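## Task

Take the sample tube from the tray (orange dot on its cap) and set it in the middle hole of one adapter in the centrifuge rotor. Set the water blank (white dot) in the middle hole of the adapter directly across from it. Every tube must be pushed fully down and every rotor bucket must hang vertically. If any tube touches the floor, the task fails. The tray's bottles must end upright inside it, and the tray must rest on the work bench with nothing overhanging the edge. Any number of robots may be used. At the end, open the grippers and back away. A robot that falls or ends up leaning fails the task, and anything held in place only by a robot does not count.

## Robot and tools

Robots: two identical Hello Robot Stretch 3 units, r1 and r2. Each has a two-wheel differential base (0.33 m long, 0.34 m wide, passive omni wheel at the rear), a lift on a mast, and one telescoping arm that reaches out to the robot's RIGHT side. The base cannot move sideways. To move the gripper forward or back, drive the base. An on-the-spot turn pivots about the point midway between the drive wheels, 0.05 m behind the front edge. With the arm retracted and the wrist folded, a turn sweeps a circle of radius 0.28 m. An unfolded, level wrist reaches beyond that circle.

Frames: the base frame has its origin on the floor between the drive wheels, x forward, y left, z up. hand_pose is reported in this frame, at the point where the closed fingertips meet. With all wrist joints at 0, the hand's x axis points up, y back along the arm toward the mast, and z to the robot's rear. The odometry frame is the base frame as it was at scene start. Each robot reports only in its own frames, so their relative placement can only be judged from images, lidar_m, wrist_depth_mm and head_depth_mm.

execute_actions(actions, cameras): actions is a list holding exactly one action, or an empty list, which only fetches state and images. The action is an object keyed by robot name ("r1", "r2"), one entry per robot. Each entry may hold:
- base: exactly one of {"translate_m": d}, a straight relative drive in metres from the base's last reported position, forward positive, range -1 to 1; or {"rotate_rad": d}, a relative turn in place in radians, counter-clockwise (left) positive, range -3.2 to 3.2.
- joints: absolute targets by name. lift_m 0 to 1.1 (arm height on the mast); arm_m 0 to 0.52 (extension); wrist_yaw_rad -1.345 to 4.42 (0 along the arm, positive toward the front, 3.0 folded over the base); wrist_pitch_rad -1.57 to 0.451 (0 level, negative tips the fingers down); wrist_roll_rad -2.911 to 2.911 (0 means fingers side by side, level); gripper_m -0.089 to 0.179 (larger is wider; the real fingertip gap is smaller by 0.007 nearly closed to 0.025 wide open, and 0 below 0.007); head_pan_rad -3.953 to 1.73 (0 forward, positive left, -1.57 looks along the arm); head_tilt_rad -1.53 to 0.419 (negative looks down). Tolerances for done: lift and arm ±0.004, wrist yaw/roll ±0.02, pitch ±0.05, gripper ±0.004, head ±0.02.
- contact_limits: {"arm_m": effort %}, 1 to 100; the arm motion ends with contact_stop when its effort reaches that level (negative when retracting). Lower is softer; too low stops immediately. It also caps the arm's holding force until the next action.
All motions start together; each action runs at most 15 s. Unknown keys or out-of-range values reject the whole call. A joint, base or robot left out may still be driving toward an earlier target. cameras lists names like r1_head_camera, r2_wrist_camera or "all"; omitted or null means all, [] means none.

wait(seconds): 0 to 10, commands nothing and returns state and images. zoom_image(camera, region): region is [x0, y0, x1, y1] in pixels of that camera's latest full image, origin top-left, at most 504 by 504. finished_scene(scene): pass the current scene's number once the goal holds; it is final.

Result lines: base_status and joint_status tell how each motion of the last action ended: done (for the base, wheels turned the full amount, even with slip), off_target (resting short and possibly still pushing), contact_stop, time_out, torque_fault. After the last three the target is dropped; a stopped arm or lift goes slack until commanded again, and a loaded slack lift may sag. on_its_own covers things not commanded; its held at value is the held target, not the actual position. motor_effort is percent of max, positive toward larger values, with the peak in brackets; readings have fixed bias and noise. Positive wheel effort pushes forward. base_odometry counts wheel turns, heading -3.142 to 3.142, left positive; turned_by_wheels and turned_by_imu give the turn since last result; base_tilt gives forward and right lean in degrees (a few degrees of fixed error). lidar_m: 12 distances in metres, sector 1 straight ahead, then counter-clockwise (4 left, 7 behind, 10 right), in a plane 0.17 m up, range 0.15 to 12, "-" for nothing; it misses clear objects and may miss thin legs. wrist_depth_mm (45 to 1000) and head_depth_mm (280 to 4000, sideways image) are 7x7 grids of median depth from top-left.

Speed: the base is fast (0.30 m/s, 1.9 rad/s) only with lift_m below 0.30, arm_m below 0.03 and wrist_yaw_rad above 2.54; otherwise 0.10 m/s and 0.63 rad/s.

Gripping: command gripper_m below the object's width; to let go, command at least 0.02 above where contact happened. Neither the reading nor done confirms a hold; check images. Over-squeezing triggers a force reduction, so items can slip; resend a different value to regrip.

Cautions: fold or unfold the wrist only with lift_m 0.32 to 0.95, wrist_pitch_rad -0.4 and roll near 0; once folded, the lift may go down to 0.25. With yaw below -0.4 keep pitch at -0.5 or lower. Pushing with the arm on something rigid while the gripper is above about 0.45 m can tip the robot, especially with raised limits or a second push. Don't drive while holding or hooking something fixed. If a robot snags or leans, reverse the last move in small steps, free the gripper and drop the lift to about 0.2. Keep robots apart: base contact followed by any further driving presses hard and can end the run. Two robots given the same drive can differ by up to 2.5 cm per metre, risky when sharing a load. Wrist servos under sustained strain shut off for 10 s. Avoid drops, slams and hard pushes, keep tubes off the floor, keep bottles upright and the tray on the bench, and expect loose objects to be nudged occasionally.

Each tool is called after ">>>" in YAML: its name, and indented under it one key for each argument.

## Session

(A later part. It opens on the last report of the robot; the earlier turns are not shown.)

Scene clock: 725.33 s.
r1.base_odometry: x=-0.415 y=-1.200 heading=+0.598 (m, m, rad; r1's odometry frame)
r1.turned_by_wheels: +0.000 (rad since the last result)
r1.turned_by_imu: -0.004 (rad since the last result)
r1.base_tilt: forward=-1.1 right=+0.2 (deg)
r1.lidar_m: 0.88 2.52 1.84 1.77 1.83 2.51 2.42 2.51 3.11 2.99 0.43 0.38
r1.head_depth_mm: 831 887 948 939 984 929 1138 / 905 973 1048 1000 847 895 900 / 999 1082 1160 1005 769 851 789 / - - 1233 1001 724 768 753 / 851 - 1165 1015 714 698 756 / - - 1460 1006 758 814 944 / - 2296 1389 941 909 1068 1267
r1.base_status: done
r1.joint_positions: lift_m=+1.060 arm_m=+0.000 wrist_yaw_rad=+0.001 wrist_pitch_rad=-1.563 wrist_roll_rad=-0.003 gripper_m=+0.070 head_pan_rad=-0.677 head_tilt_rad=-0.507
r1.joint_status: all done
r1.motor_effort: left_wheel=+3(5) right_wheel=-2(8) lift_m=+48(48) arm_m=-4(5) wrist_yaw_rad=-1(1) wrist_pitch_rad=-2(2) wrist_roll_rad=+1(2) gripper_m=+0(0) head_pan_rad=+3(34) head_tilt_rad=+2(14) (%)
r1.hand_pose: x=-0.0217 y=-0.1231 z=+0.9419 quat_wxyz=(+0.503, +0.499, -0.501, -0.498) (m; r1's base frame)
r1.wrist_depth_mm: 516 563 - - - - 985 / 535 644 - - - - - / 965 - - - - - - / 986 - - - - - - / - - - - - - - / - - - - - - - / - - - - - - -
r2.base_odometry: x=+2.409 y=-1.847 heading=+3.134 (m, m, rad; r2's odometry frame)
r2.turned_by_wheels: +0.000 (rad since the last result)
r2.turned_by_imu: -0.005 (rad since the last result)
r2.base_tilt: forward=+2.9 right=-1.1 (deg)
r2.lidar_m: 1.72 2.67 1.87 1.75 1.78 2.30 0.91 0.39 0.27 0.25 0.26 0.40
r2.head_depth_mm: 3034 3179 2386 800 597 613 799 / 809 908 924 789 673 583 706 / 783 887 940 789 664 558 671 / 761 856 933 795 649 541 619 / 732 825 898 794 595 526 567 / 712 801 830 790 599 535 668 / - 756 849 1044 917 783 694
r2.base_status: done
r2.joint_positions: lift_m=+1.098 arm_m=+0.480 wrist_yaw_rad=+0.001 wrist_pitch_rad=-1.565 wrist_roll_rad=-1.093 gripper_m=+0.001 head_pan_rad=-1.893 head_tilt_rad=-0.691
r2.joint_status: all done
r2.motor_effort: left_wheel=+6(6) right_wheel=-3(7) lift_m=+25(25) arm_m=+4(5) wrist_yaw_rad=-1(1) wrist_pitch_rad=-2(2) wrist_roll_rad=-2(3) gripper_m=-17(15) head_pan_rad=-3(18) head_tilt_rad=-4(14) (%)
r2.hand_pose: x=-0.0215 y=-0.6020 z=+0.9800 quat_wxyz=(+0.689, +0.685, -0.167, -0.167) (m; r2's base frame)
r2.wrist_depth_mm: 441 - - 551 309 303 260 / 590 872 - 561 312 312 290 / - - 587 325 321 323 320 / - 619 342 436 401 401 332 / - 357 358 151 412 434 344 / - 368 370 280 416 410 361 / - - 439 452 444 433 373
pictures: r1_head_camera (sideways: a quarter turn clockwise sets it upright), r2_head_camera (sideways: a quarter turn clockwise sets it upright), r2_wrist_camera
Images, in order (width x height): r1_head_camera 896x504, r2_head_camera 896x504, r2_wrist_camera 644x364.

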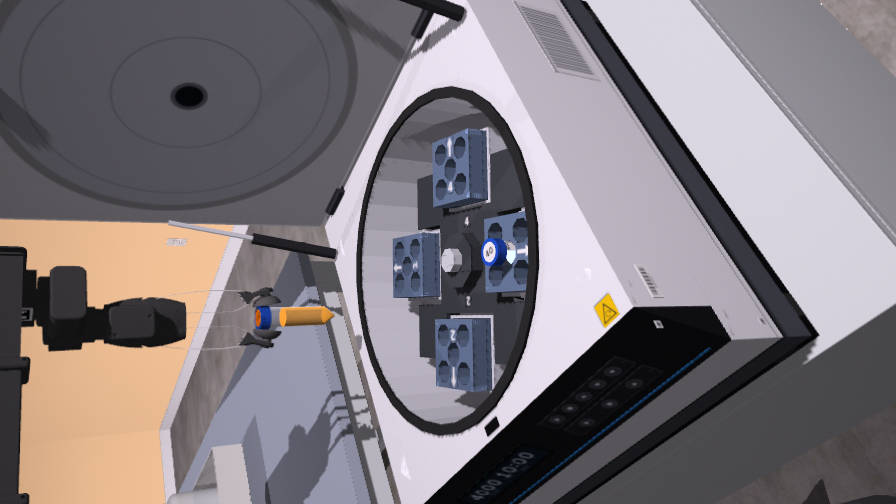

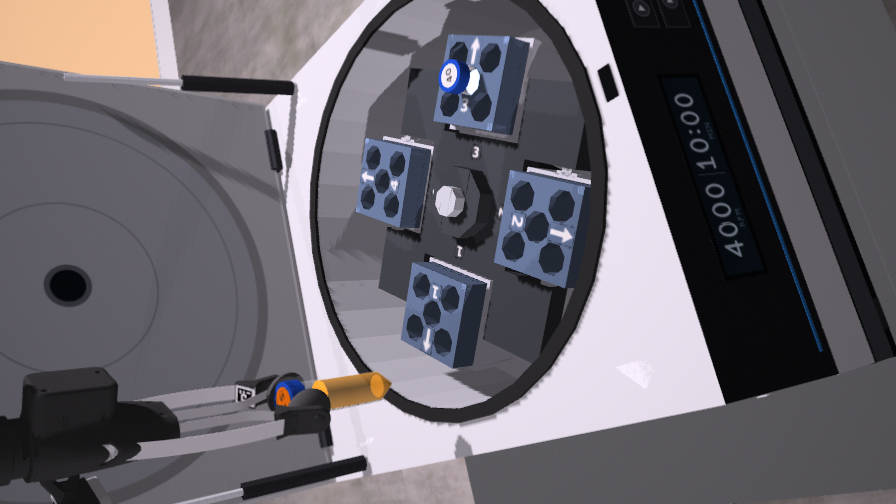

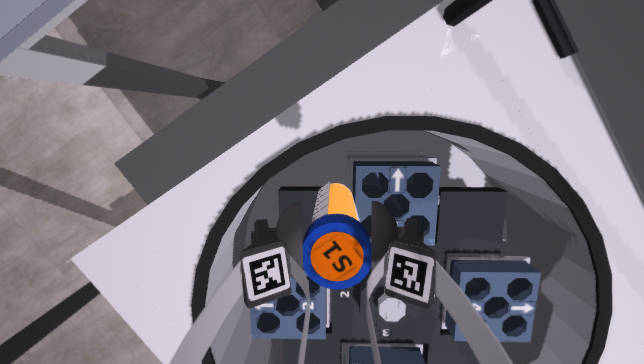

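>>> execute_actions:
  actions: []

Scene clock: 739.63 s.
r1.base_odometry: x=-0.415 y=-1.200 heading=+0.598 (m, m, rad; r1's odometry frame)
r1.turned_by_wheels: +0.000 (rad since the last result)
r1.turned_by_imu: -0.001 (rad since the last result)
r1.base_tilt: forward=-1.0 right=+0.2 (deg)
r1.lidar_m: 0.88 2.52 1.84 1.77 1.84 2.50 2.42 2.51 3.12 2.99 0.43 0.38
r1.head_depth_mm: 829 887 952 936 984 928 1143 / 903 971 1056 1005 847 895 895 / 999 1083 1160 1009 770 849 789 / - - 1236 1005 720 769 753 / 848 - 1152 1015 711 701 755 / - - 1456 1006 759 814 946 / - 2301 1384 944 910 1069 1276
r1.base_status: done
r1.joint_positions: lift_m=+1.060 arm_m=+0.000 wrist_yaw_rad=+0.001 wrist_pitch_rad=-1.563 wrist_roll_rad=-0.003 gripper_m=+0.070 head_pan_rad=-0.677 head_tilt_rad=-0.507
r1.joint_status: all done
r1.motor_effort: left_wheel=+3(5) right_wheel=-2(8) lift_m=+49(48) arm_m=-4(5) wrist_yaw_rad=+0(1) wrist_pitch_rad=-2(2) wrist_roll_rad=+1(2) gripper_m=-1(0) head_pan_rad=+3(34) head_tilt_rad=+2(14) (%)
r1.hand_pose: x=-0.0217 y=-0.1231 z=+0.9419 quat_wxyz=(+0.503, +0.499, -0.501, -0.498) (m; r1's base frame)
r1.wrist_depth_mm: 513 556 - - - - 966 / 533 643 - - - - - / 958 - - - - - - / 976 - - - - - - / - - - - - - - / - - - - - - - / - - - - - - -
r2.base_odometry: x=+2.409 y=-1.847 heading=+3.134 (m, m, rad; r2's odometry frame)
r2.turned_by_wheels: +0.000 (rad since the last result)
r2.turned_by_imu: +0.000 (rad since the last result)
r2.base_tilt: forward=+3.0 right=-1.0 (deg)
r2.lidar_m: 1.72 2.68 1.86 1.75 1.78 2.29 0.91 0.39 0.27 0.25 0.26 0.40
r2.head_depth_mm: 3067 3167 2398 801 598 612 802 / 811 909 923 789 673 584 708 / 784 888 940 789 663 558 671 / 756 851 931 795 650 541 620 / 730 827 897 796 596 526 567 / 712 802 832 790 599 534 668 / - 756 850 1040 914 783 697
r2.base_status: done
r2.joint_positions: lift_m=+1.098 arm_m=+0.480 wrist_yaw_rad=+0.001 wrist_pitch_rad=-1.565 wrist_roll_rad=-1.093 gripper_m=+0.001 head_pan_rad=-1.893 head_tilt_rad=-0.691
r2.joint_status: all done
r2.motor_effort: left_wheel=+6(6) right_wheel=-3(7) lift_m=+25(25) arm_m=+4(5) wrist_yaw_rad=-1(1) wrist_pitch_rad=-2(2) wrist_roll_rad=-2(3) gripper_m=-16(15) head_pan_rad=-2(18) head_tilt_rad=-4(14) (%)
r2.hand_pose: x=-0.0215 y=-0.6020 z=+0.9800 quat_wxyz=(+0.689, +0.685, -0.167, -0.167) (m; r2's base frame)
r2.wrist_depth_mm: 439 - - 554 307 303 260 / 592 861 - 559 315 313 290 / - - 587 324 319 322 319 / - 621 340 437 398 405 331 / - 356 355 151 408 429 344 / - 367 371 279 416 410 360 / - - 441 454 440 429 375
pictures: r1_head_camera (sideways: a quarter turn clockwise sets it upright), r1_nav_camera (sideways: a quarter turn counterclockwise sets it upright), r1_wrist_camera, r2_head_camera (sideways: a quarter turn clockwise sets it upright), r2_nav_camera (sideways: a quarter turn counterclockwise sets it upright), r2_wrist_camera
Images, in order (width x height): r1_head_camera 896x504, r1_nav_camera 672x504, r1_wrist_camera 644x364, r2_head_camera 896x504, r2_nav_camera 672x504, r2_wrist_camera 644x364.

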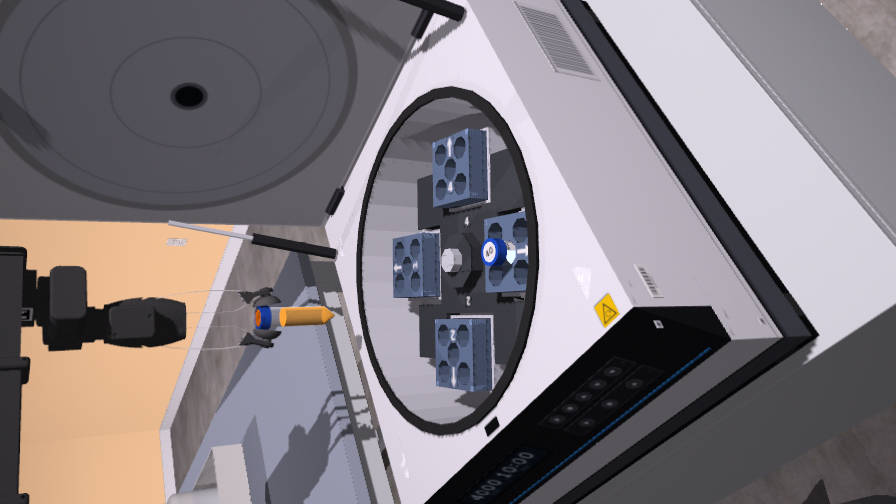

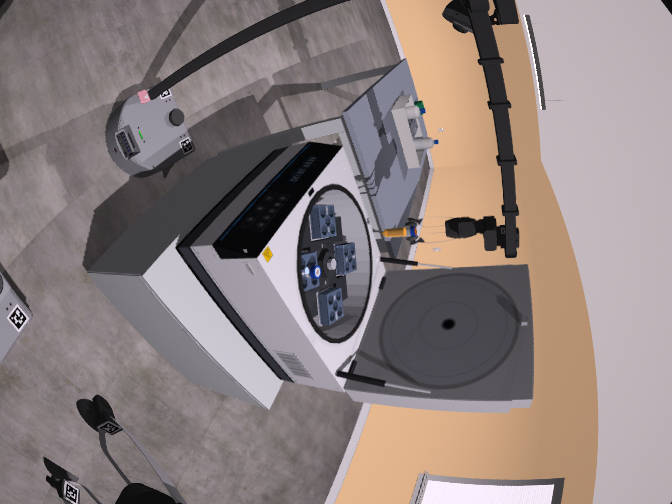

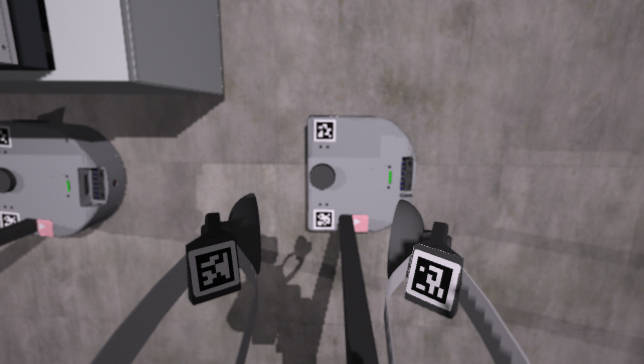

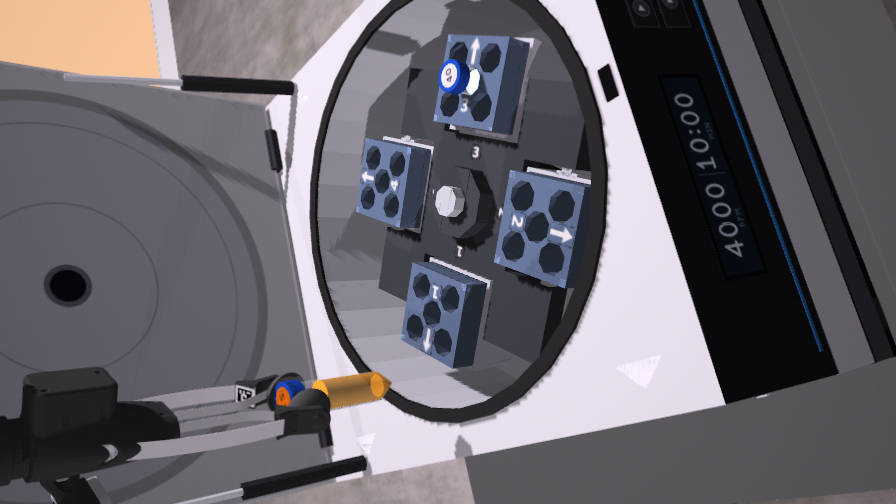

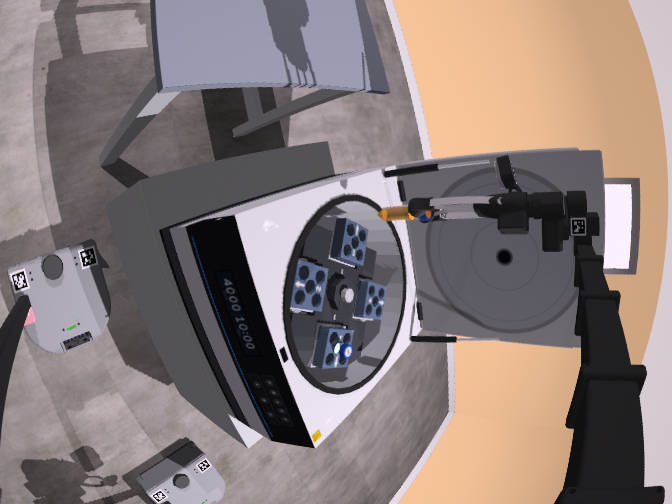

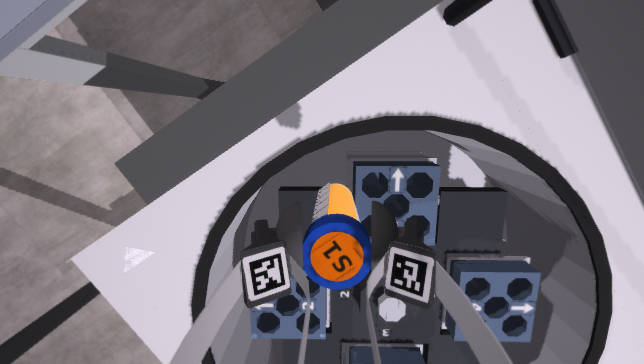

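>>> execute_actions:
  actions:
    - {"r2": {"base": {"translate_m": -0.044}, "joints": {"arm_m": 0.513, "wrist_yaw_rad": 1.093, "wrist_roll_rad": 0.0, "lift_m": 1.02}}}
  cameras: ["r2_wrist_camera", "r2_head_camera", "r1_head_camera"]

Scene clock: 800.70 s.
r1.base_odometry: x=-0.415 y=-1.200 heading=+0.598 (m, m, rad; r1's odometry frame)
r1.turned_by_wheels: +0.000 (rad since the last result)
r1.turned_by_imu: -0.001 (rad since the last result)
r1.base_tilt: forward=-1.0 right=+0.3 (deg)
r1.lidar_m: 0.84 2.52 1.84 1.77 1.84 2.50 2.42 2.51 3.11 2.98 0.44 0.38
r1.head_depth_mm: 827 886 950 939 984 926 1138 / 906 972 1055 1005 850 893 896 / 990 1071 1161 1009 770 845 790 / 912 902 1213 1004 720 764 753 / - - 1494 1016 712 699 756 / - - 1440 1009 761 813 949 / - 2287 1384 939 907 1072 1263
r1.base_status: not commanded
r1.joint_positions: lift_m=+1.060 arm_m=+0.000 wrist_yaw_rad=+0.001 wrist_pitch_rad=-1.563 wrist_roll_rad=-0.003 gripper_m=+0.070 head_pan_rad=-0.677 head_tilt_rad=-0.507
r1.joint_status: not commanded
r1.motor_effort: left_wheel=+3(3) right_wheel=-2(2) lift_m=+48(49) arm_m=-4(4) wrist_yaw_rad=-1(2) wrist_pitch_rad=-2(2) wrist_roll_rad=+1(1) gripper_m=+0(0) head_pan_rad=+2(2) head_tilt_rad=+3(3) (%)
r1.hand_pose: x=-0.0217 y=-0.1231 z=+0.9419 quat_wxyz=(+0.503, +0.499, -0.501, -0.498) (m; r1's base frame)
r1.wrist_depth_mm: 521 559 - - - - 968 / 533 639 - - - - - / 941 - - - - - - / 947 - - - - - - / - - - - - - - / - - - - - - - / - - - - - - -
r2.base_odometry: x=+2.453 y=-1.847 heading=+3.134 (m, m, rad; r2's odometry frame)
r2.turned_by_wheels: +0.000 (rad since the last result)
r2.turned_by_imu: -0.001 (rad since the last result)
r2.base_tilt: forward=+2.8 right=-1.2 (deg)
r2.lidar_m: 1.77 2.69 1.86 1.74 1.78 2.29 0.87 0.40 0.27 0.26 0.26 0.43
r2.head_depth_mm: 2979 - - 780 597 619 815 / - - 874 789 595 589 720 / - - 927 813 674 563 679 / - 862 934 782 657 545 629 / 751 834 907 795 649 530 575 / - - 857 797 598 518 538 / 699 788 847 743 614 546 670
r2.base_status: done
r2.joint_positions: lift_m=+1.020 arm_m=+0.513 wrist_yaw_rad=+1.090 wrist_pitch_rad=-1.565 wrist_roll_rad=-0.007 gripper_m=+0.001 head_pan_rad=-1.893 head_tilt_rad=-0.691
r2.joint_status: all done
r2.motor_effort: left_wheel=+6(6) right_wheel=-3(7) lift_m=+15(19) arm_m=+4(4) wrist_yaw_rad=+3(4) wrist_pitch_rad=-2(2) wrist_roll_rad=+3(3) gripper_m=-16(17) head_pan_rad=-3(2) head_tilt_rad=-3(4) (%)
r2.hand_pose: x=-0.0416 y=-0.6473 z=+0.9026 quat_wxyz=(+0.688, +0.687, -0.168, -0.164) (m; r2's base frame)
r2.wrist_depth_mm: - - 482 234 233 229 216 / - 708 244 238 237 237 234 / - 255 296 425 418 242 242 / 268 265 333 295 322 318 249 / 274 316 339 152 328 354 258 / 286 326 333 240 339 336 271 / 296 334 335 354 350 326 281
pictures: r1_head_camera (sideways: a quarter turn clockwise sets it upright), r2_head_camera (sideways: a quarter turn clockwise sets it upright), r2_wrist_camera
Images, in order (width x height): r1_head_camera 896x504, r2_head_camera 896x504, r2_wrist_camera 644x364.

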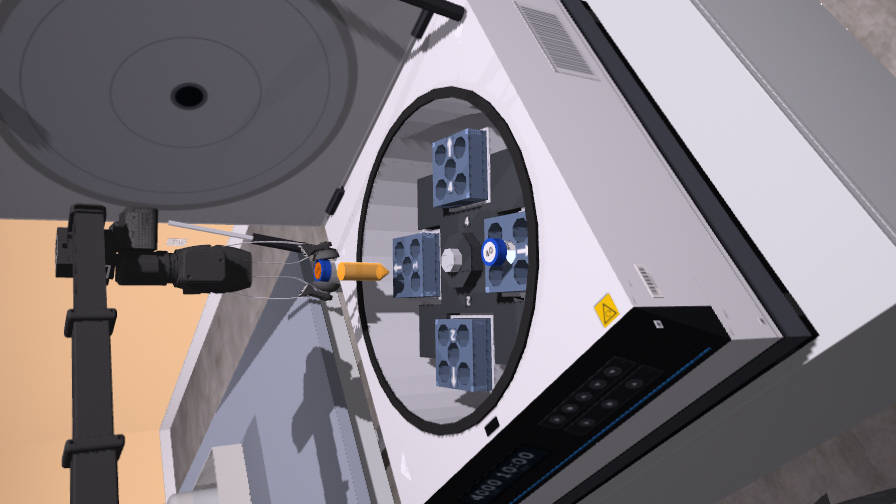

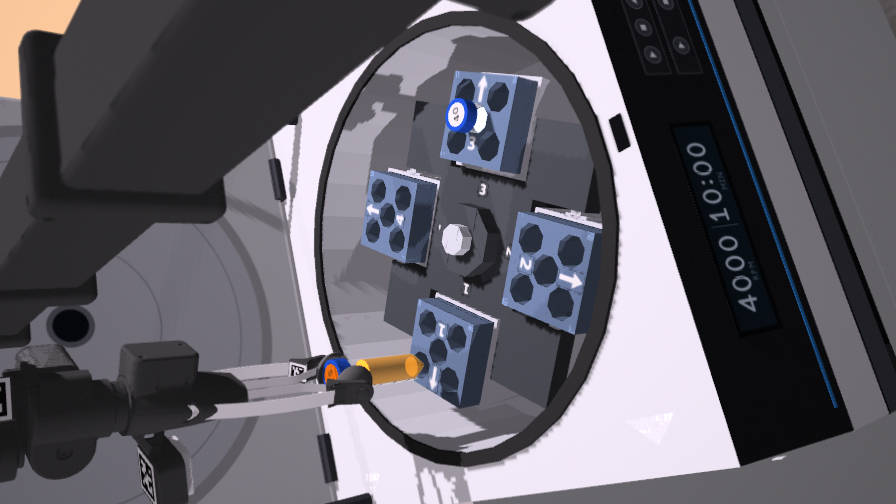

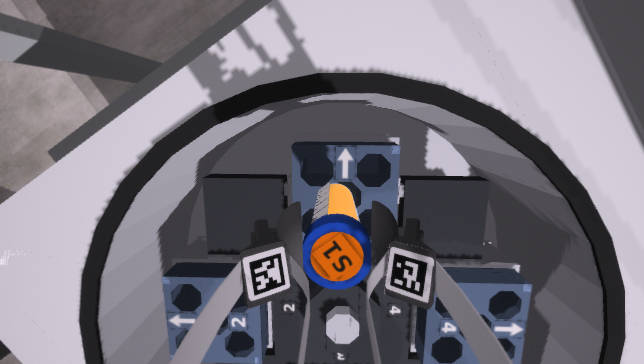

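>>> zoom_image:
  camera: "r2_wrist_camera"
  region: [260, 120, 440, 260]

Region (260, 120, 440, 260) of r2_wrist_camera's 644x364 image, scaled by 2.800.

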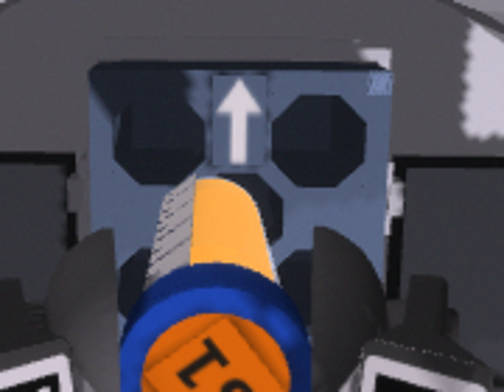

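>>> zoom_image:
  camera: "r1_head_camera"
  region: [300, 210, 460, 320]

>>> zoom_image:
  camera: "r2_head_camera"
  region: [310, 280, 510, 420]

Region (300, 210, 460, 320) of r1_head_camera's 896x504 image, scaled by 3.150, with more detail than that image has; it fills the top 346 rows of this view, and the rest is white.

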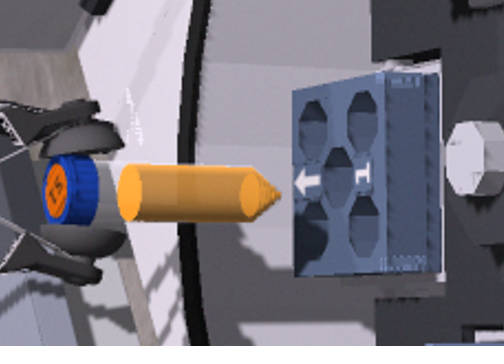

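Region (310, 280, 510, 420) of r2_head_camera's 896x504 image, scaled by 2.520, with more detail than that image has; it fills the top 353 rows of this view, and the rest is white.

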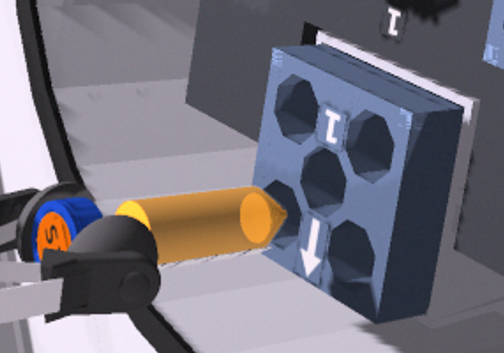

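>>> execute_actions:
  actions:
    - {"r2": {"base": {"translate_m": -0.014}, "joints": {"arm_m": 0.5155, "lift_m": 1.004}}}
  cameras: ["r2_wrist_camera", "r2_head_camera", "r1_head_camera"]

>>> zoom_image:
  camera: "r2_wrist_camera"
  region: [250, 110, 430, 250]

>>> zoom_image:
  camera: "r1_head_camera"
  region: [300, 210, 460, 320]

>>> zoom_image:
  camera: "r2_head_camera"
  region: [310, 290, 510, 430]

Scene clock: 880.53 s.
r1.base_odometry: x=-0.415 y=-1.200 heading=+0.598 (m, m, rad; r1's odometry frame)
r1.turned_by_wheels: +0.000 (rad since the last result)
r1.turned_by_imu: -0.001 (rad since the last result)
r1.base_tilt: forward=-1.0 right=+0.4 (deg)
r1.lidar_m: 0.83 2.52 1.84 1.77 1.83 2.51 2.42 2.51 3.12 2.99 0.43 0.38
r1.head_depth_mm: 829 884 950 936 991 926 1136 / 905 971 1056 1001 850 896 896 / 988 1075 1163 1012 767 846 788 / 3928 926 1166 1007 721 767 753 / - - 1500 1010 712 696 755 / - - 1448 1012 758 812 946 / - 1911 1386 941 908 1071 1265
r1.base_status: not commanded
r1.joint_positions: lift_m=+1.060 arm_m=+0.000 wrist_yaw_rad=+0.001 wrist_pitch_rad=-1.563 wrist_roll_rad=-0.003 gripper_m=+0.070 head_pan_rad=-0.677 head_tilt_rad=-0.507
r1.joint_status: not commanded
r1.motor_effort: left_wheel=+3(3) right_wheel=-2(2) lift_m=+48(48) arm_m=-4(4) wrist_yaw_rad=-2(1) wrist_pitch_rad=-2(2) wrist_roll_rad=+1(1) gripper_m=+0(1) head_pan_rad=+3(3) head_tilt_rad=+2(3) (%)
r1.hand_pose: x=-0.0217 y=-0.1231 z=+0.9419 quat_wxyz=(+0.503, +0.499, -0.501, -0.498) (m; r1's base frame)
r1.wrist_depth_mm: 512 552 - - - - 975 / 534 641 - - - - - / 963 - - - - - - / 987 - - - - - - / - - - - - - - / - - - - - - - / - - - - - - -
r2.base_odometry: x=+2.467 y=-1.848 heading=+3.135 (m, m, rad; r2's odometry frame)
r2.turned_by_wheels: +0.000 (rad since the last result)
r2.turned_by_imu: +0.000 (rad since the last result)
r2.base_tilt: forward=+2.9 right=-1.0 (deg)
r2.lidar_m: 1.78 2.69 1.86 1.75 1.78 2.30 0.85 0.40 0.27 0.26 0.26 0.44
r2.head_depth_mm: 3026 - - 760 595 620 818 / 2850 - - 837 592 592 724 / 764 - 904 812 674 564 681 / - 869 926 784 656 545 632 / 758 834 906 795 642 533 578 / - - 861 789 600 519 539 / 694 788 847 757 599 523 658
r2.base_status: done
r2.joint_positions: lift_m=+1.004 arm_m=+0.515 wrist_yaw_rad=+1.090 wrist_pitch_rad=-1.565 wrist_roll_rad=-0.007 gripper_m=+0.001 head_pan_rad=-1.893 head_tilt_rad=-0.691
r2.joint_status: all done
r2.motor_effort: left_wheel=+6(9) right_wheel=-3(5) lift_m=+16(14) arm_m=+4(3) wrist_yaw_rad=+2(2) wrist_pitch_rad=-2(2) wrist_roll_rad=+4(3) gripper_m=-16(16) head_pan_rad=-3(3) head_tilt_rad=-4(4) (%)
r2.hand_pose: x=-0.0416 y=-0.6498 z=+0.8866 quat_wxyz=(+0.688, +0.687, -0.167, -0.164) (m; r2's base frame)
r2.wrist_depth_mm: 667 - 222 220 217 215 213 / - 233 227 242 220 221 220 / - 237 408 298 404 234 225 / 248 287 311 279 302 303 232 / 257 334 320 151 312 338 242 / 267 321 305 231 328 311 262 / 276 322 330 320 331 306 270
pictures: r1_head_camera (sideways: a quarter turn clockwise sets it upright), r2_head_camera (sideways: a quarter turn clockwise sets it upright), r2_wrist_camera
Images, in order (width x height): r1_head_camera 896x504, r2_head_camera 896x504, r2_wrist_camera 644x364.

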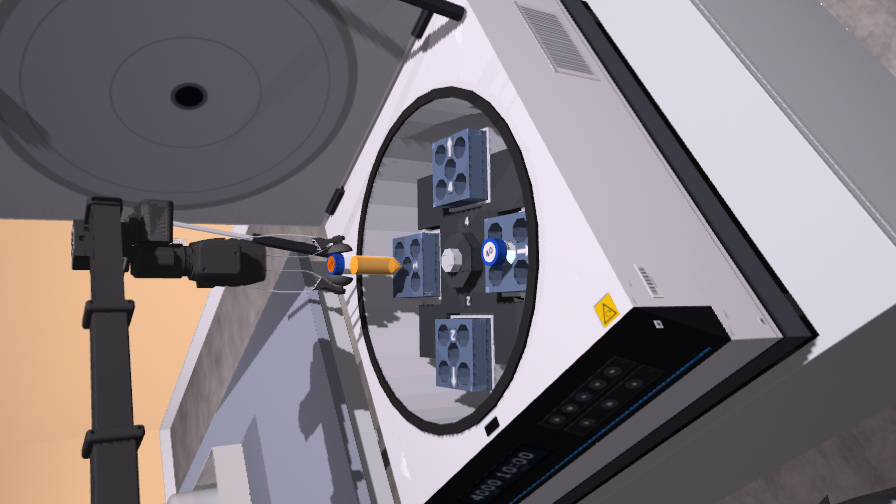

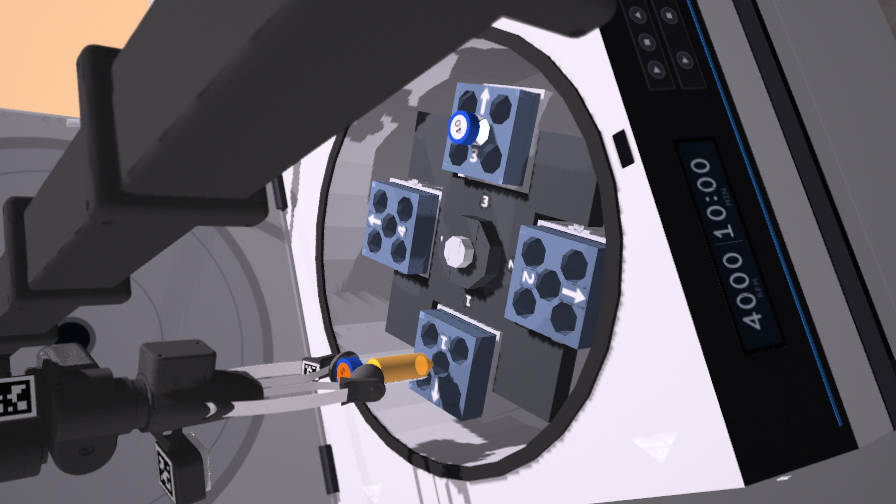

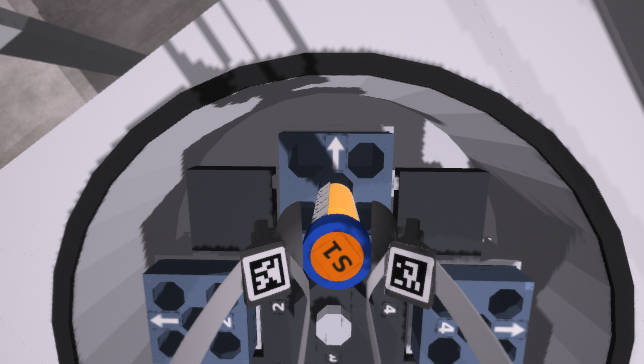

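Region (250, 110, 430, 250) of r2_wrist_camera's 644x364 image, scaled by 2.800.

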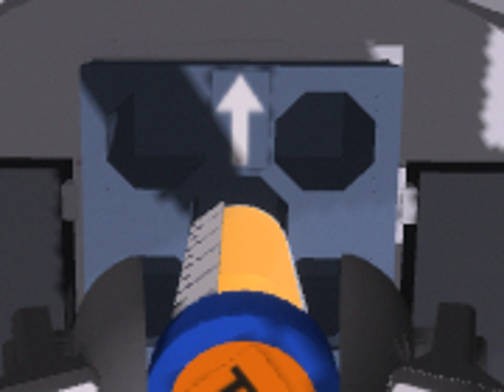

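Region (300, 210, 460, 320) of r1_head_camera's 896x504 image, scaled by 3.150, with more detail than that image has; it fills the top 346 rows of this view, and the rest is white.

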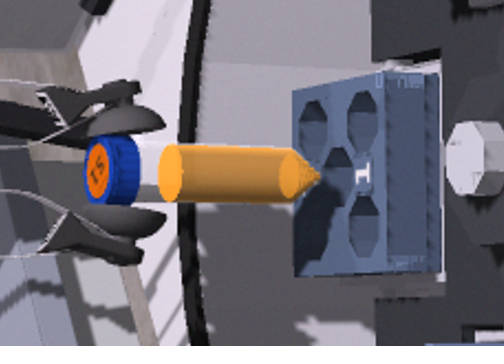

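Region (310, 290, 510, 430) of r2_head_camera's 896x504 image, scaled by 2.520, with more detail than that image has; it fills the top 353 rows of this view, and the rest is white.

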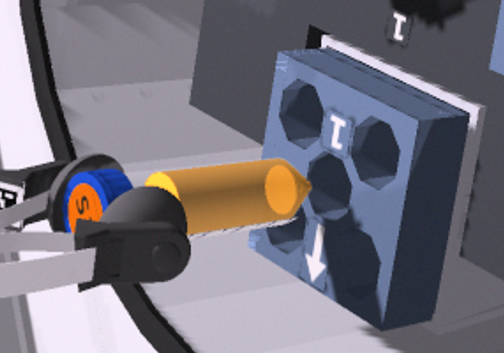

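>>> execute_actions:
  actions:
    - {"r2": {"joints": {"lift_m": 0.914}}}
  cameras: ["r2_wrist_camera", "r2_head_camera", "r1_head_camera"]

Scene clock: 889.87 s.
r1.base_odometry: x=-0.415 y=-1.200 heading=+0.598 (m, m, rad; r1's odometry frame)
r1.turned_by_wheels: +0.000 (rad since the last result)
r1.turned_by_imu: -0.001 (rad since the last result)
r1.base_tilt: forward=-1.0 right=+0.3 (deg)
r1.lidar_m: 0.83 2.51 1.84 1.77 1.84 2.50 2.42 2.51 3.11 2.99 0.44 0.38
r1.head_depth_mm: 831 884 952 938 987 924 1134 / 906 976 1050 1001 851 895 900 / 998 1070 1162 1004 767 850 788 / - 917 1154 997 721 769 755 / - - 1505 1015 712 698 756 / - 1949 1448 1009 761 812 945 / - 1790 1380 942 907 1074 1265
r1.base_status: not commanded
r1.joint_positions: lift_m=+1.060 arm_m=+0.000 wrist_yaw_rad=+0.001 wrist_pitch_rad=-1.563 wrist_roll_rad=-0.003 gripper_m=+0.070 head_pan_rad=-0.677 head_tilt_rad=-0.507
r1.joint_status: not commanded
r1.motor_effort: left_wheel=+3(3) right_wheel=-2(2) lift_m=+48(49) arm_m=-4(4) wrist_yaw_rad=-2(1) wrist_pitch_rad=-1(2) wrist_roll_rad=+1(1) gripper_m=+1(1) head_pan_rad=+3(3) head_tilt_rad=+3(3) (%)
r1.hand_pose: x=-0.0217 y=-0.1231 z=+0.9419 quat_wxyz=(+0.503, +0.499, -0.501, -0.498) (m; r1's base frame)
r1.wrist_depth_mm: 510 561 - - - - 985 / 528 636 - - - - - / 951 - - - - - - / 988 - - - - - - / - - - - - - - / - - - - - - - / - - - - - - -
r2.base_odometry: x=+2.467 y=-1.848 heading=+3.135 (m, m, rad; r2's odometry frame)
r2.turned_by_wheels: +0.000 (rad since the last result)
r2.turned_by_imu: -0.001 (rad since the last result)
r2.base_tilt: forward=+2.9 right=-1.0 (deg)
r2.lidar_m: 1.78 2.70 1.86 1.75 1.78 2.28 0.85 0.40 0.27 0.26 0.26 0.44
r2.head_depth_mm: 3090 3208 2359 756 - - 887 / 2873 2912 2385 - - 593 738 / 789 886 - - 669 565 681 / 762 836 928 761 657 544 632 / 724 846 904 785 641 532 579 / 701 - 877 794 598 519 540 / 690 777 847 757 599 522 657
r2.base_status: not commanded
r2.joint_positions: lift_m=+0.914 arm_m=+0.515 wrist_yaw_rad=+1.090 wrist_pitch_rad=-1.565 wrist_roll_rad=-0.007 gripper_m=+0.001 head_pan_rad=-1.893 head_tilt_rad=-0.691
r2.joint_status: all done
r2.motor_effort: left_wheel=+6(6) right_wheel=-3(3) lift_m=+14(14) arm_m=+3(4) wrist_yaw_rad=+3(2) wrist_pitch_rad=-2(2) wrist_roll_rad=+3(3) gripper_m=-16(16) head_pan_rad=-2(3) head_tilt_rad=-4(4) (%)
r2.hand_pose: x=-0.0416 y=-0.6498 z=+0.7966 quat_wxyz=(+0.688, +0.687, -0.167, -0.164) (m; r2's base frame)
r2.wrist_depth_mm: 139 137 134 132 131 131 131 / 142 140 170 242 197 138 133 / 144 198 325 268 317 234 146 / 188 249 217 187 222 265 195 / 222 227 222 152 216 215 239 / 250 238 231 177 228 223 252 / 242 219 238 232 233 215 229
pictures: r1_head_camera (sideways: a quarter turn clockwise sets it upright), r2_head_camera (sideways: a quarter turn clockwise sets it upright), r2_wrist_camera
Images, in order (width x height): r1_head_camera 896x504, r2_head_camera 896x504, r2_wrist_camera 644x364.

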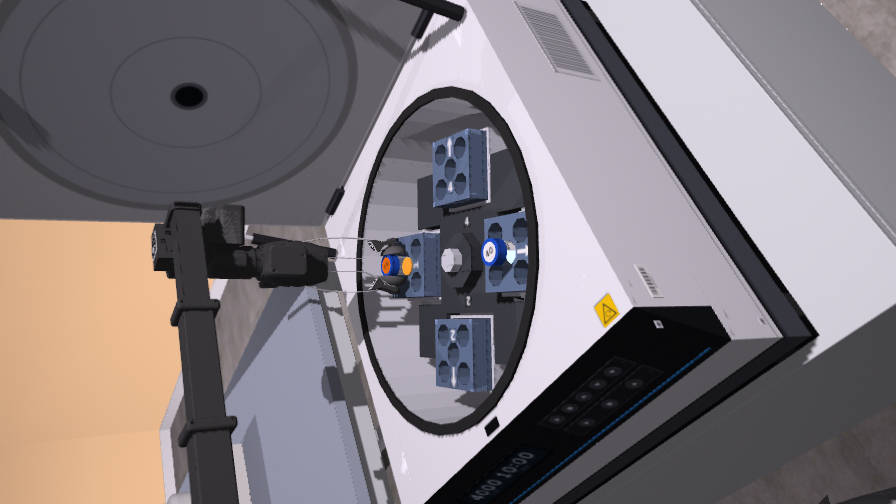

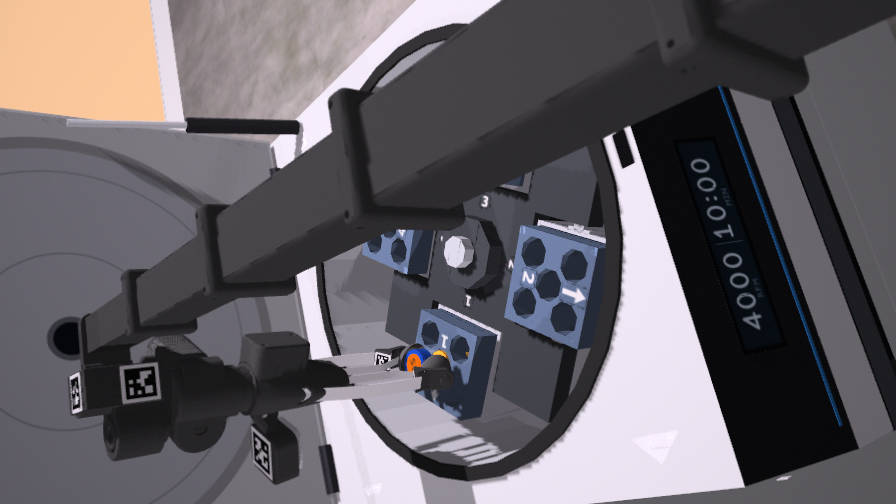

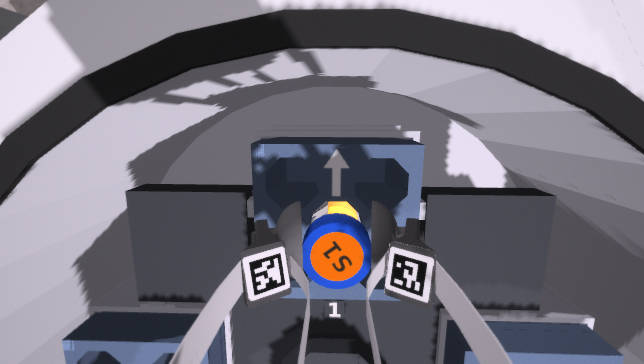

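The tube went in smoothly. Release it now.

>>> execute_actions:
  actions:
    - {"r2": {"joints": {"gripper_m": 0.07}}}
  cameras: ["r2_wrist_camera", "r1_head_camera"]

Scene clock: 894.13 s.
r1.base_odometry: x=-0.415 y=-1.200 heading=+0.598 (m, m, rad; r1's odometry frame)
r1.turned_by_wheels: +0.000 (rad since the last result)
r1.turned_by_imu: -0.001 (rad since the last result)
r1.base_tilt: forward=-1.0 right=+0.2 (deg)
r1.lidar_m: 0.83 2.53 1.84 1.77 1.84 2.50 2.42 2.51 3.10 2.99 0.43 0.38
r1.head_depth_mm: 830 886 948 936 986 930 1131 / 903 974 1050 1005 849 896 898 / 996 1069 1161 1001 768 849 791 / - 914 1159 1004 723 767 753 / - - 1503 1016 713 699 754 / - 1969 1447 1009 759 817 948 / - 1789 1390 938 911 1077 1269
r1.base_status: not commanded
r1.joint_positions: lift_m=+1.060 arm_m=+0.000 wrist_yaw_rad=+0.001 wrist_pitch_rad=-1.563 wrist_roll_rad=-0.003 gripper_m=+0.070 head_pan_rad=-0.677 head_tilt_rad=-0.507
r1.joint_status: not commanded
r1.motor_effort: left_wheel=+3(3) right_wheel=-2(2) lift_m=+49(49) arm_m=-4(4) wrist_yaw_rad=-1(1) wrist_pitch_rad=-2(1) wrist_roll_rad=+1(1) gripper_m=+0(0) head_pan_rad=+3(3) head_tilt_rad=+3(3) (%)
r1.hand_pose: x=-0.0217 y=-0.1231 z=+0.9419 quat_wxyz=(+0.503, +0.499, -0.501, -0.498) (m; r1's base frame)
r1.wrist_depth_mm: 515 546 - - - - 974 / 526 649 - - - - - / 960 - - - - - - / 988 - - - - - - / - - - - - - - / - - - - - - - / - - - - - - -
r2.base_odometry: x=+2.467 y=-1.848 heading=+3.135 (m, m, rad; r2's odometry frame)
r2.turned_by_wheels: +0.000 (rad since the last result)
r2.turned_by_imu: -0.001 (rad since the last result)
r2.base_tilt: forward=+2.8 right=-1.1 (deg)
r2.lidar_m: 1.78 2.70 1.86 1.74 1.77 2.28 0.85 0.40 0.27 0.26 0.26 0.44
r2.head_depth_mm: 3044 3197 2368 757 - - 886 / 2873 2906 2378 - - 592 741 / 788 888 - - 668 565 683 / 761 838 929 762 659 546 632 / 723 847 909 790 643 531 579 / 702 - 877 784 599 520 540 / 692 779 846 759 599 522 657
r2.base_status: not commanded
r2.joint_positions: lift_m=+0.914 arm_m=+0.515 wrist_yaw_rad=+1.090 wrist_pitch_rad=-1.565 wrist_roll_rad=-0.007 gripper_m=+0.070 head_pan_rad=-1.893 head_tilt_rad=-0.691
r2.joint_status: all done
r2.motor_effort: left_wheel=+6(6) right_wheel=-3(2) lift_m=+15(15) arm_m=+4(4) wrist_yaw_rad=+3(3) wrist_pitch_rad=-2(2) wrist_roll_rad=+3(4) gripper_m=+1(79) head_pan_rad=-2(3) head_tilt_rad=-4(4) (%)
r2.hand_pose: x=-0.0416 y=-0.6498 z=+0.7966 quat_wxyz=(+0.688, +0.687, -0.167, -0.164) (m; r2's base frame)
r2.wrist_depth_mm: 139 137 134 132 131 131 131 / 142 139 172 242 197 139 132 / 144 198 324 271 317 235 146 / 187 249 218 187 220 265 194 / 223 228 221 161 190 214 239 / 250 238 231 201 226 221 253 / 243 224 236 233 232 216 229
pictures: r1_head_camera (sideways: a quarter turn clockwise sets it upright), r2_wrist_camera
Images, in order (width x height): r1_head_camera 896x504, r2_wrist_camera 644x364.

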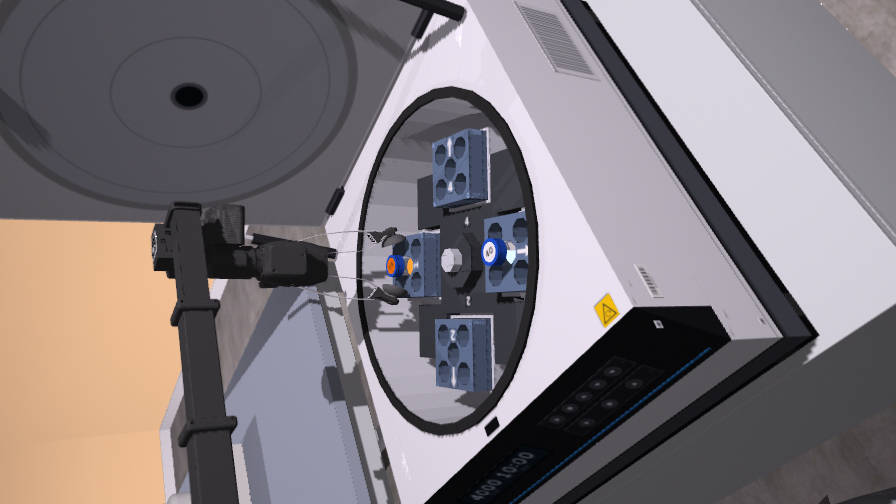

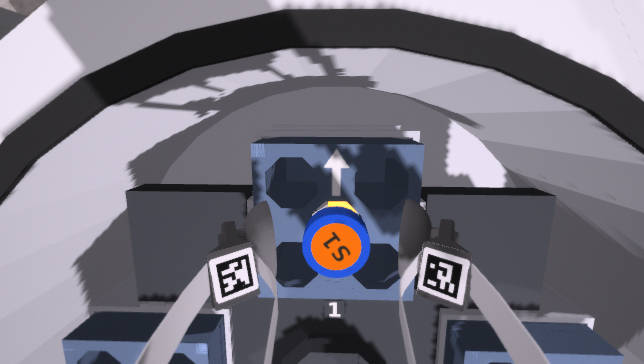

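>>> execute_actions:
  actions: []
  cameras: ["r2_wrist_camera", "r1_head_camera"]

>>> zoom_image:
  camera: "r1_head_camera"
  region: [360, 190, 550, 320]

Scene clock: 898.63 s.
r1.base_odometry: x=-0.415 y=-1.200 heading=+0.598 (m, m, rad; r1's odometry frame)
r1.turned_by_wheels: +0.000 (rad since the last result)
r1.turned_by_imu: -0.001 (rad since the last result)
r1.base_tilt: forward=-1.1 right=+0.3 (deg)
r1.lidar_m: 0.83 2.52 1.84 1.77 1.84 2.50 2.42 2.50 3.11 2.99 0.43 0.38
r1.head_depth_mm: 829 886 946 939 988 928 1134 / 905 972 1057 1003 850 894 899 / 997 1067 1165 1005 770 850 788 / - 917 1154 1002 720 767 753 / - - 1494 1016 713 701 754 / - 1965 1449 1008 758 812 941 / - 1795 1385 941 907 1073 1267
r1.base_status: not commanded
r1.joint_positions: lift_m=+1.060 arm_m=+0.000 wrist_yaw_rad=+0.001 wrist_pitch_rad=-1.563 wrist_roll_rad=-0.003 gripper_m=+0.070 head_pan_rad=-0.677 head_tilt_rad=-0.507
r1.joint_status: not commanded
r1.motor_effort: left_wheel=+3(3) right_wheel=-2(2) lift_m=+48(49) arm_m=-4(4) wrist_yaw_rad=-1(1) wrist_pitch_rad=-2(1) wrist_roll_rad=+1(1) gripper_m=+0(0) head_pan_rad=+4(3) head_tilt_rad=+2(3) (%)
r1.hand_pose: x=-0.0217 y=-0.1231 z=+0.9419 quat_wxyz=(+0.503, +0.499, -0.501, -0.498) (m; r1's base frame)
r1.wrist_depth_mm: 509 554 - - - - 972 / 538 654 - - - - - / 954 - - - - - - / 963 - - - - - - / - - - - - - - / - - - - - - - / - - - - - - -
r2.base_odometry: x=+2.467 y=-1.848 heading=+3.135 (m, m, rad; r2's odometry frame)
r2.turned_by_wheels: +0.000 (rad since the last result)
r2.turned_by_imu: +0.000 (rad since the last result)
r2.base_tilt: forward=+2.9 right=-1.0 (deg)
r2.lidar_m: 1.78 2.69 1.86 1.74 1.78 2.29 0.85 0.40 0.27 0.26 0.26 0.44
r2.head_depth_mm: 3091 3194 2410 757 - - 886 / 2835 2908 2397 - - 592 740 / 788 886 - - 669 566 681 / 762 837 928 763 659 546 632 / 726 847 906 788 642 532 579 / 701 - 875 784 598 520 539 / 692 778 846 758 599 522 659
r2.base_status: not commanded
r2.joint_positions: lift_m=+0.914 arm_m=+0.515 wrist_yaw_rad=+1.090 wrist_pitch_rad=-1.565 wrist_roll_rad=-0.007 gripper_m=+0.070 head_pan_rad=-1.893 head_tilt_rad=-0.691
r2.joint_status: all done
r2.motor_effort: left_wheel=+6(6) right_wheel=-3(2) lift_m=+15(15) arm_m=+4(4) wrist_yaw_rad=+2(3) wrist_pitch_rad=-2(2) wrist_roll_rad=+4(4) gripper_m=+0(79) head_pan_rad=-3(3) head_tilt_rad=-4(4) (%)
r2.hand_pose: x=-0.0416 y=-0.6498 z=+0.7966 quat_wxyz=(+0.688, +0.687, -0.167, -0.164) (m; r2's base frame)
r2.wrist_depth_mm: 139 137 134 132 131 131 131 / 142 139 172 242 198 138 133 / 144 198 323 271 318 235 146 / 187 248 217 186 220 267 196 / 222 226 222 162 190 214 237 / 252 239 231 200 227 221 253 / 243 225 235 233 233 215 229
pictures: r1_head_camera (sideways: a quarter turn clockwise sets it upright), r2_wrist_camera
Images, in order (width x height): r1_head_camera 896x504, r2_wrist_camera 644x364.

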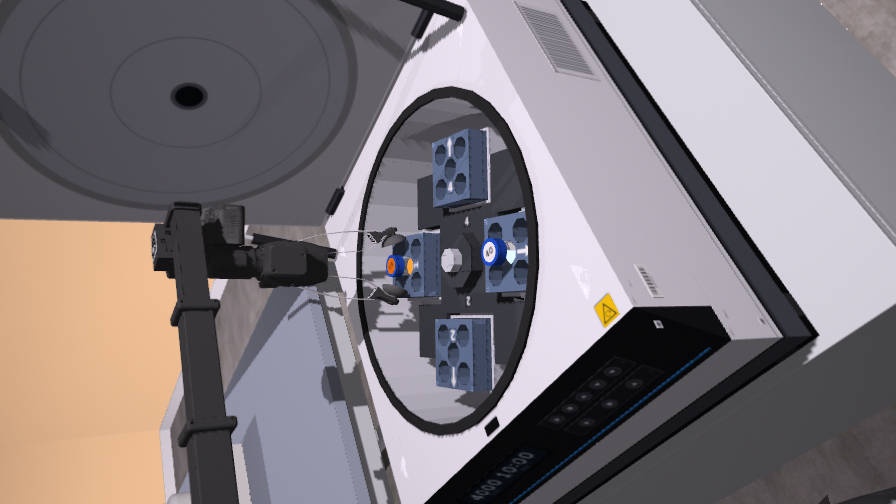

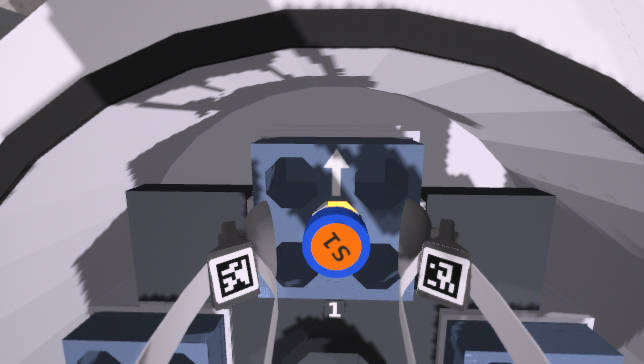

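Region (360, 190, 550, 320) of r1_head_camera's 896x504 image, scaled by 2.653, with more detail than that image has; it fills the top 345 rows of this view, and the rest is white.

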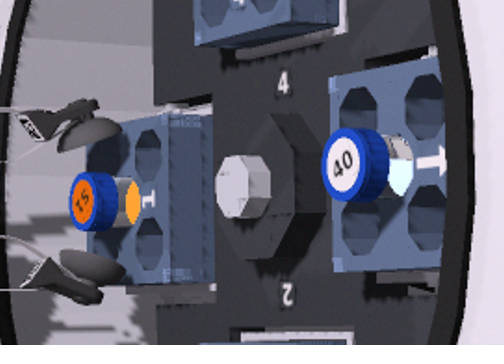

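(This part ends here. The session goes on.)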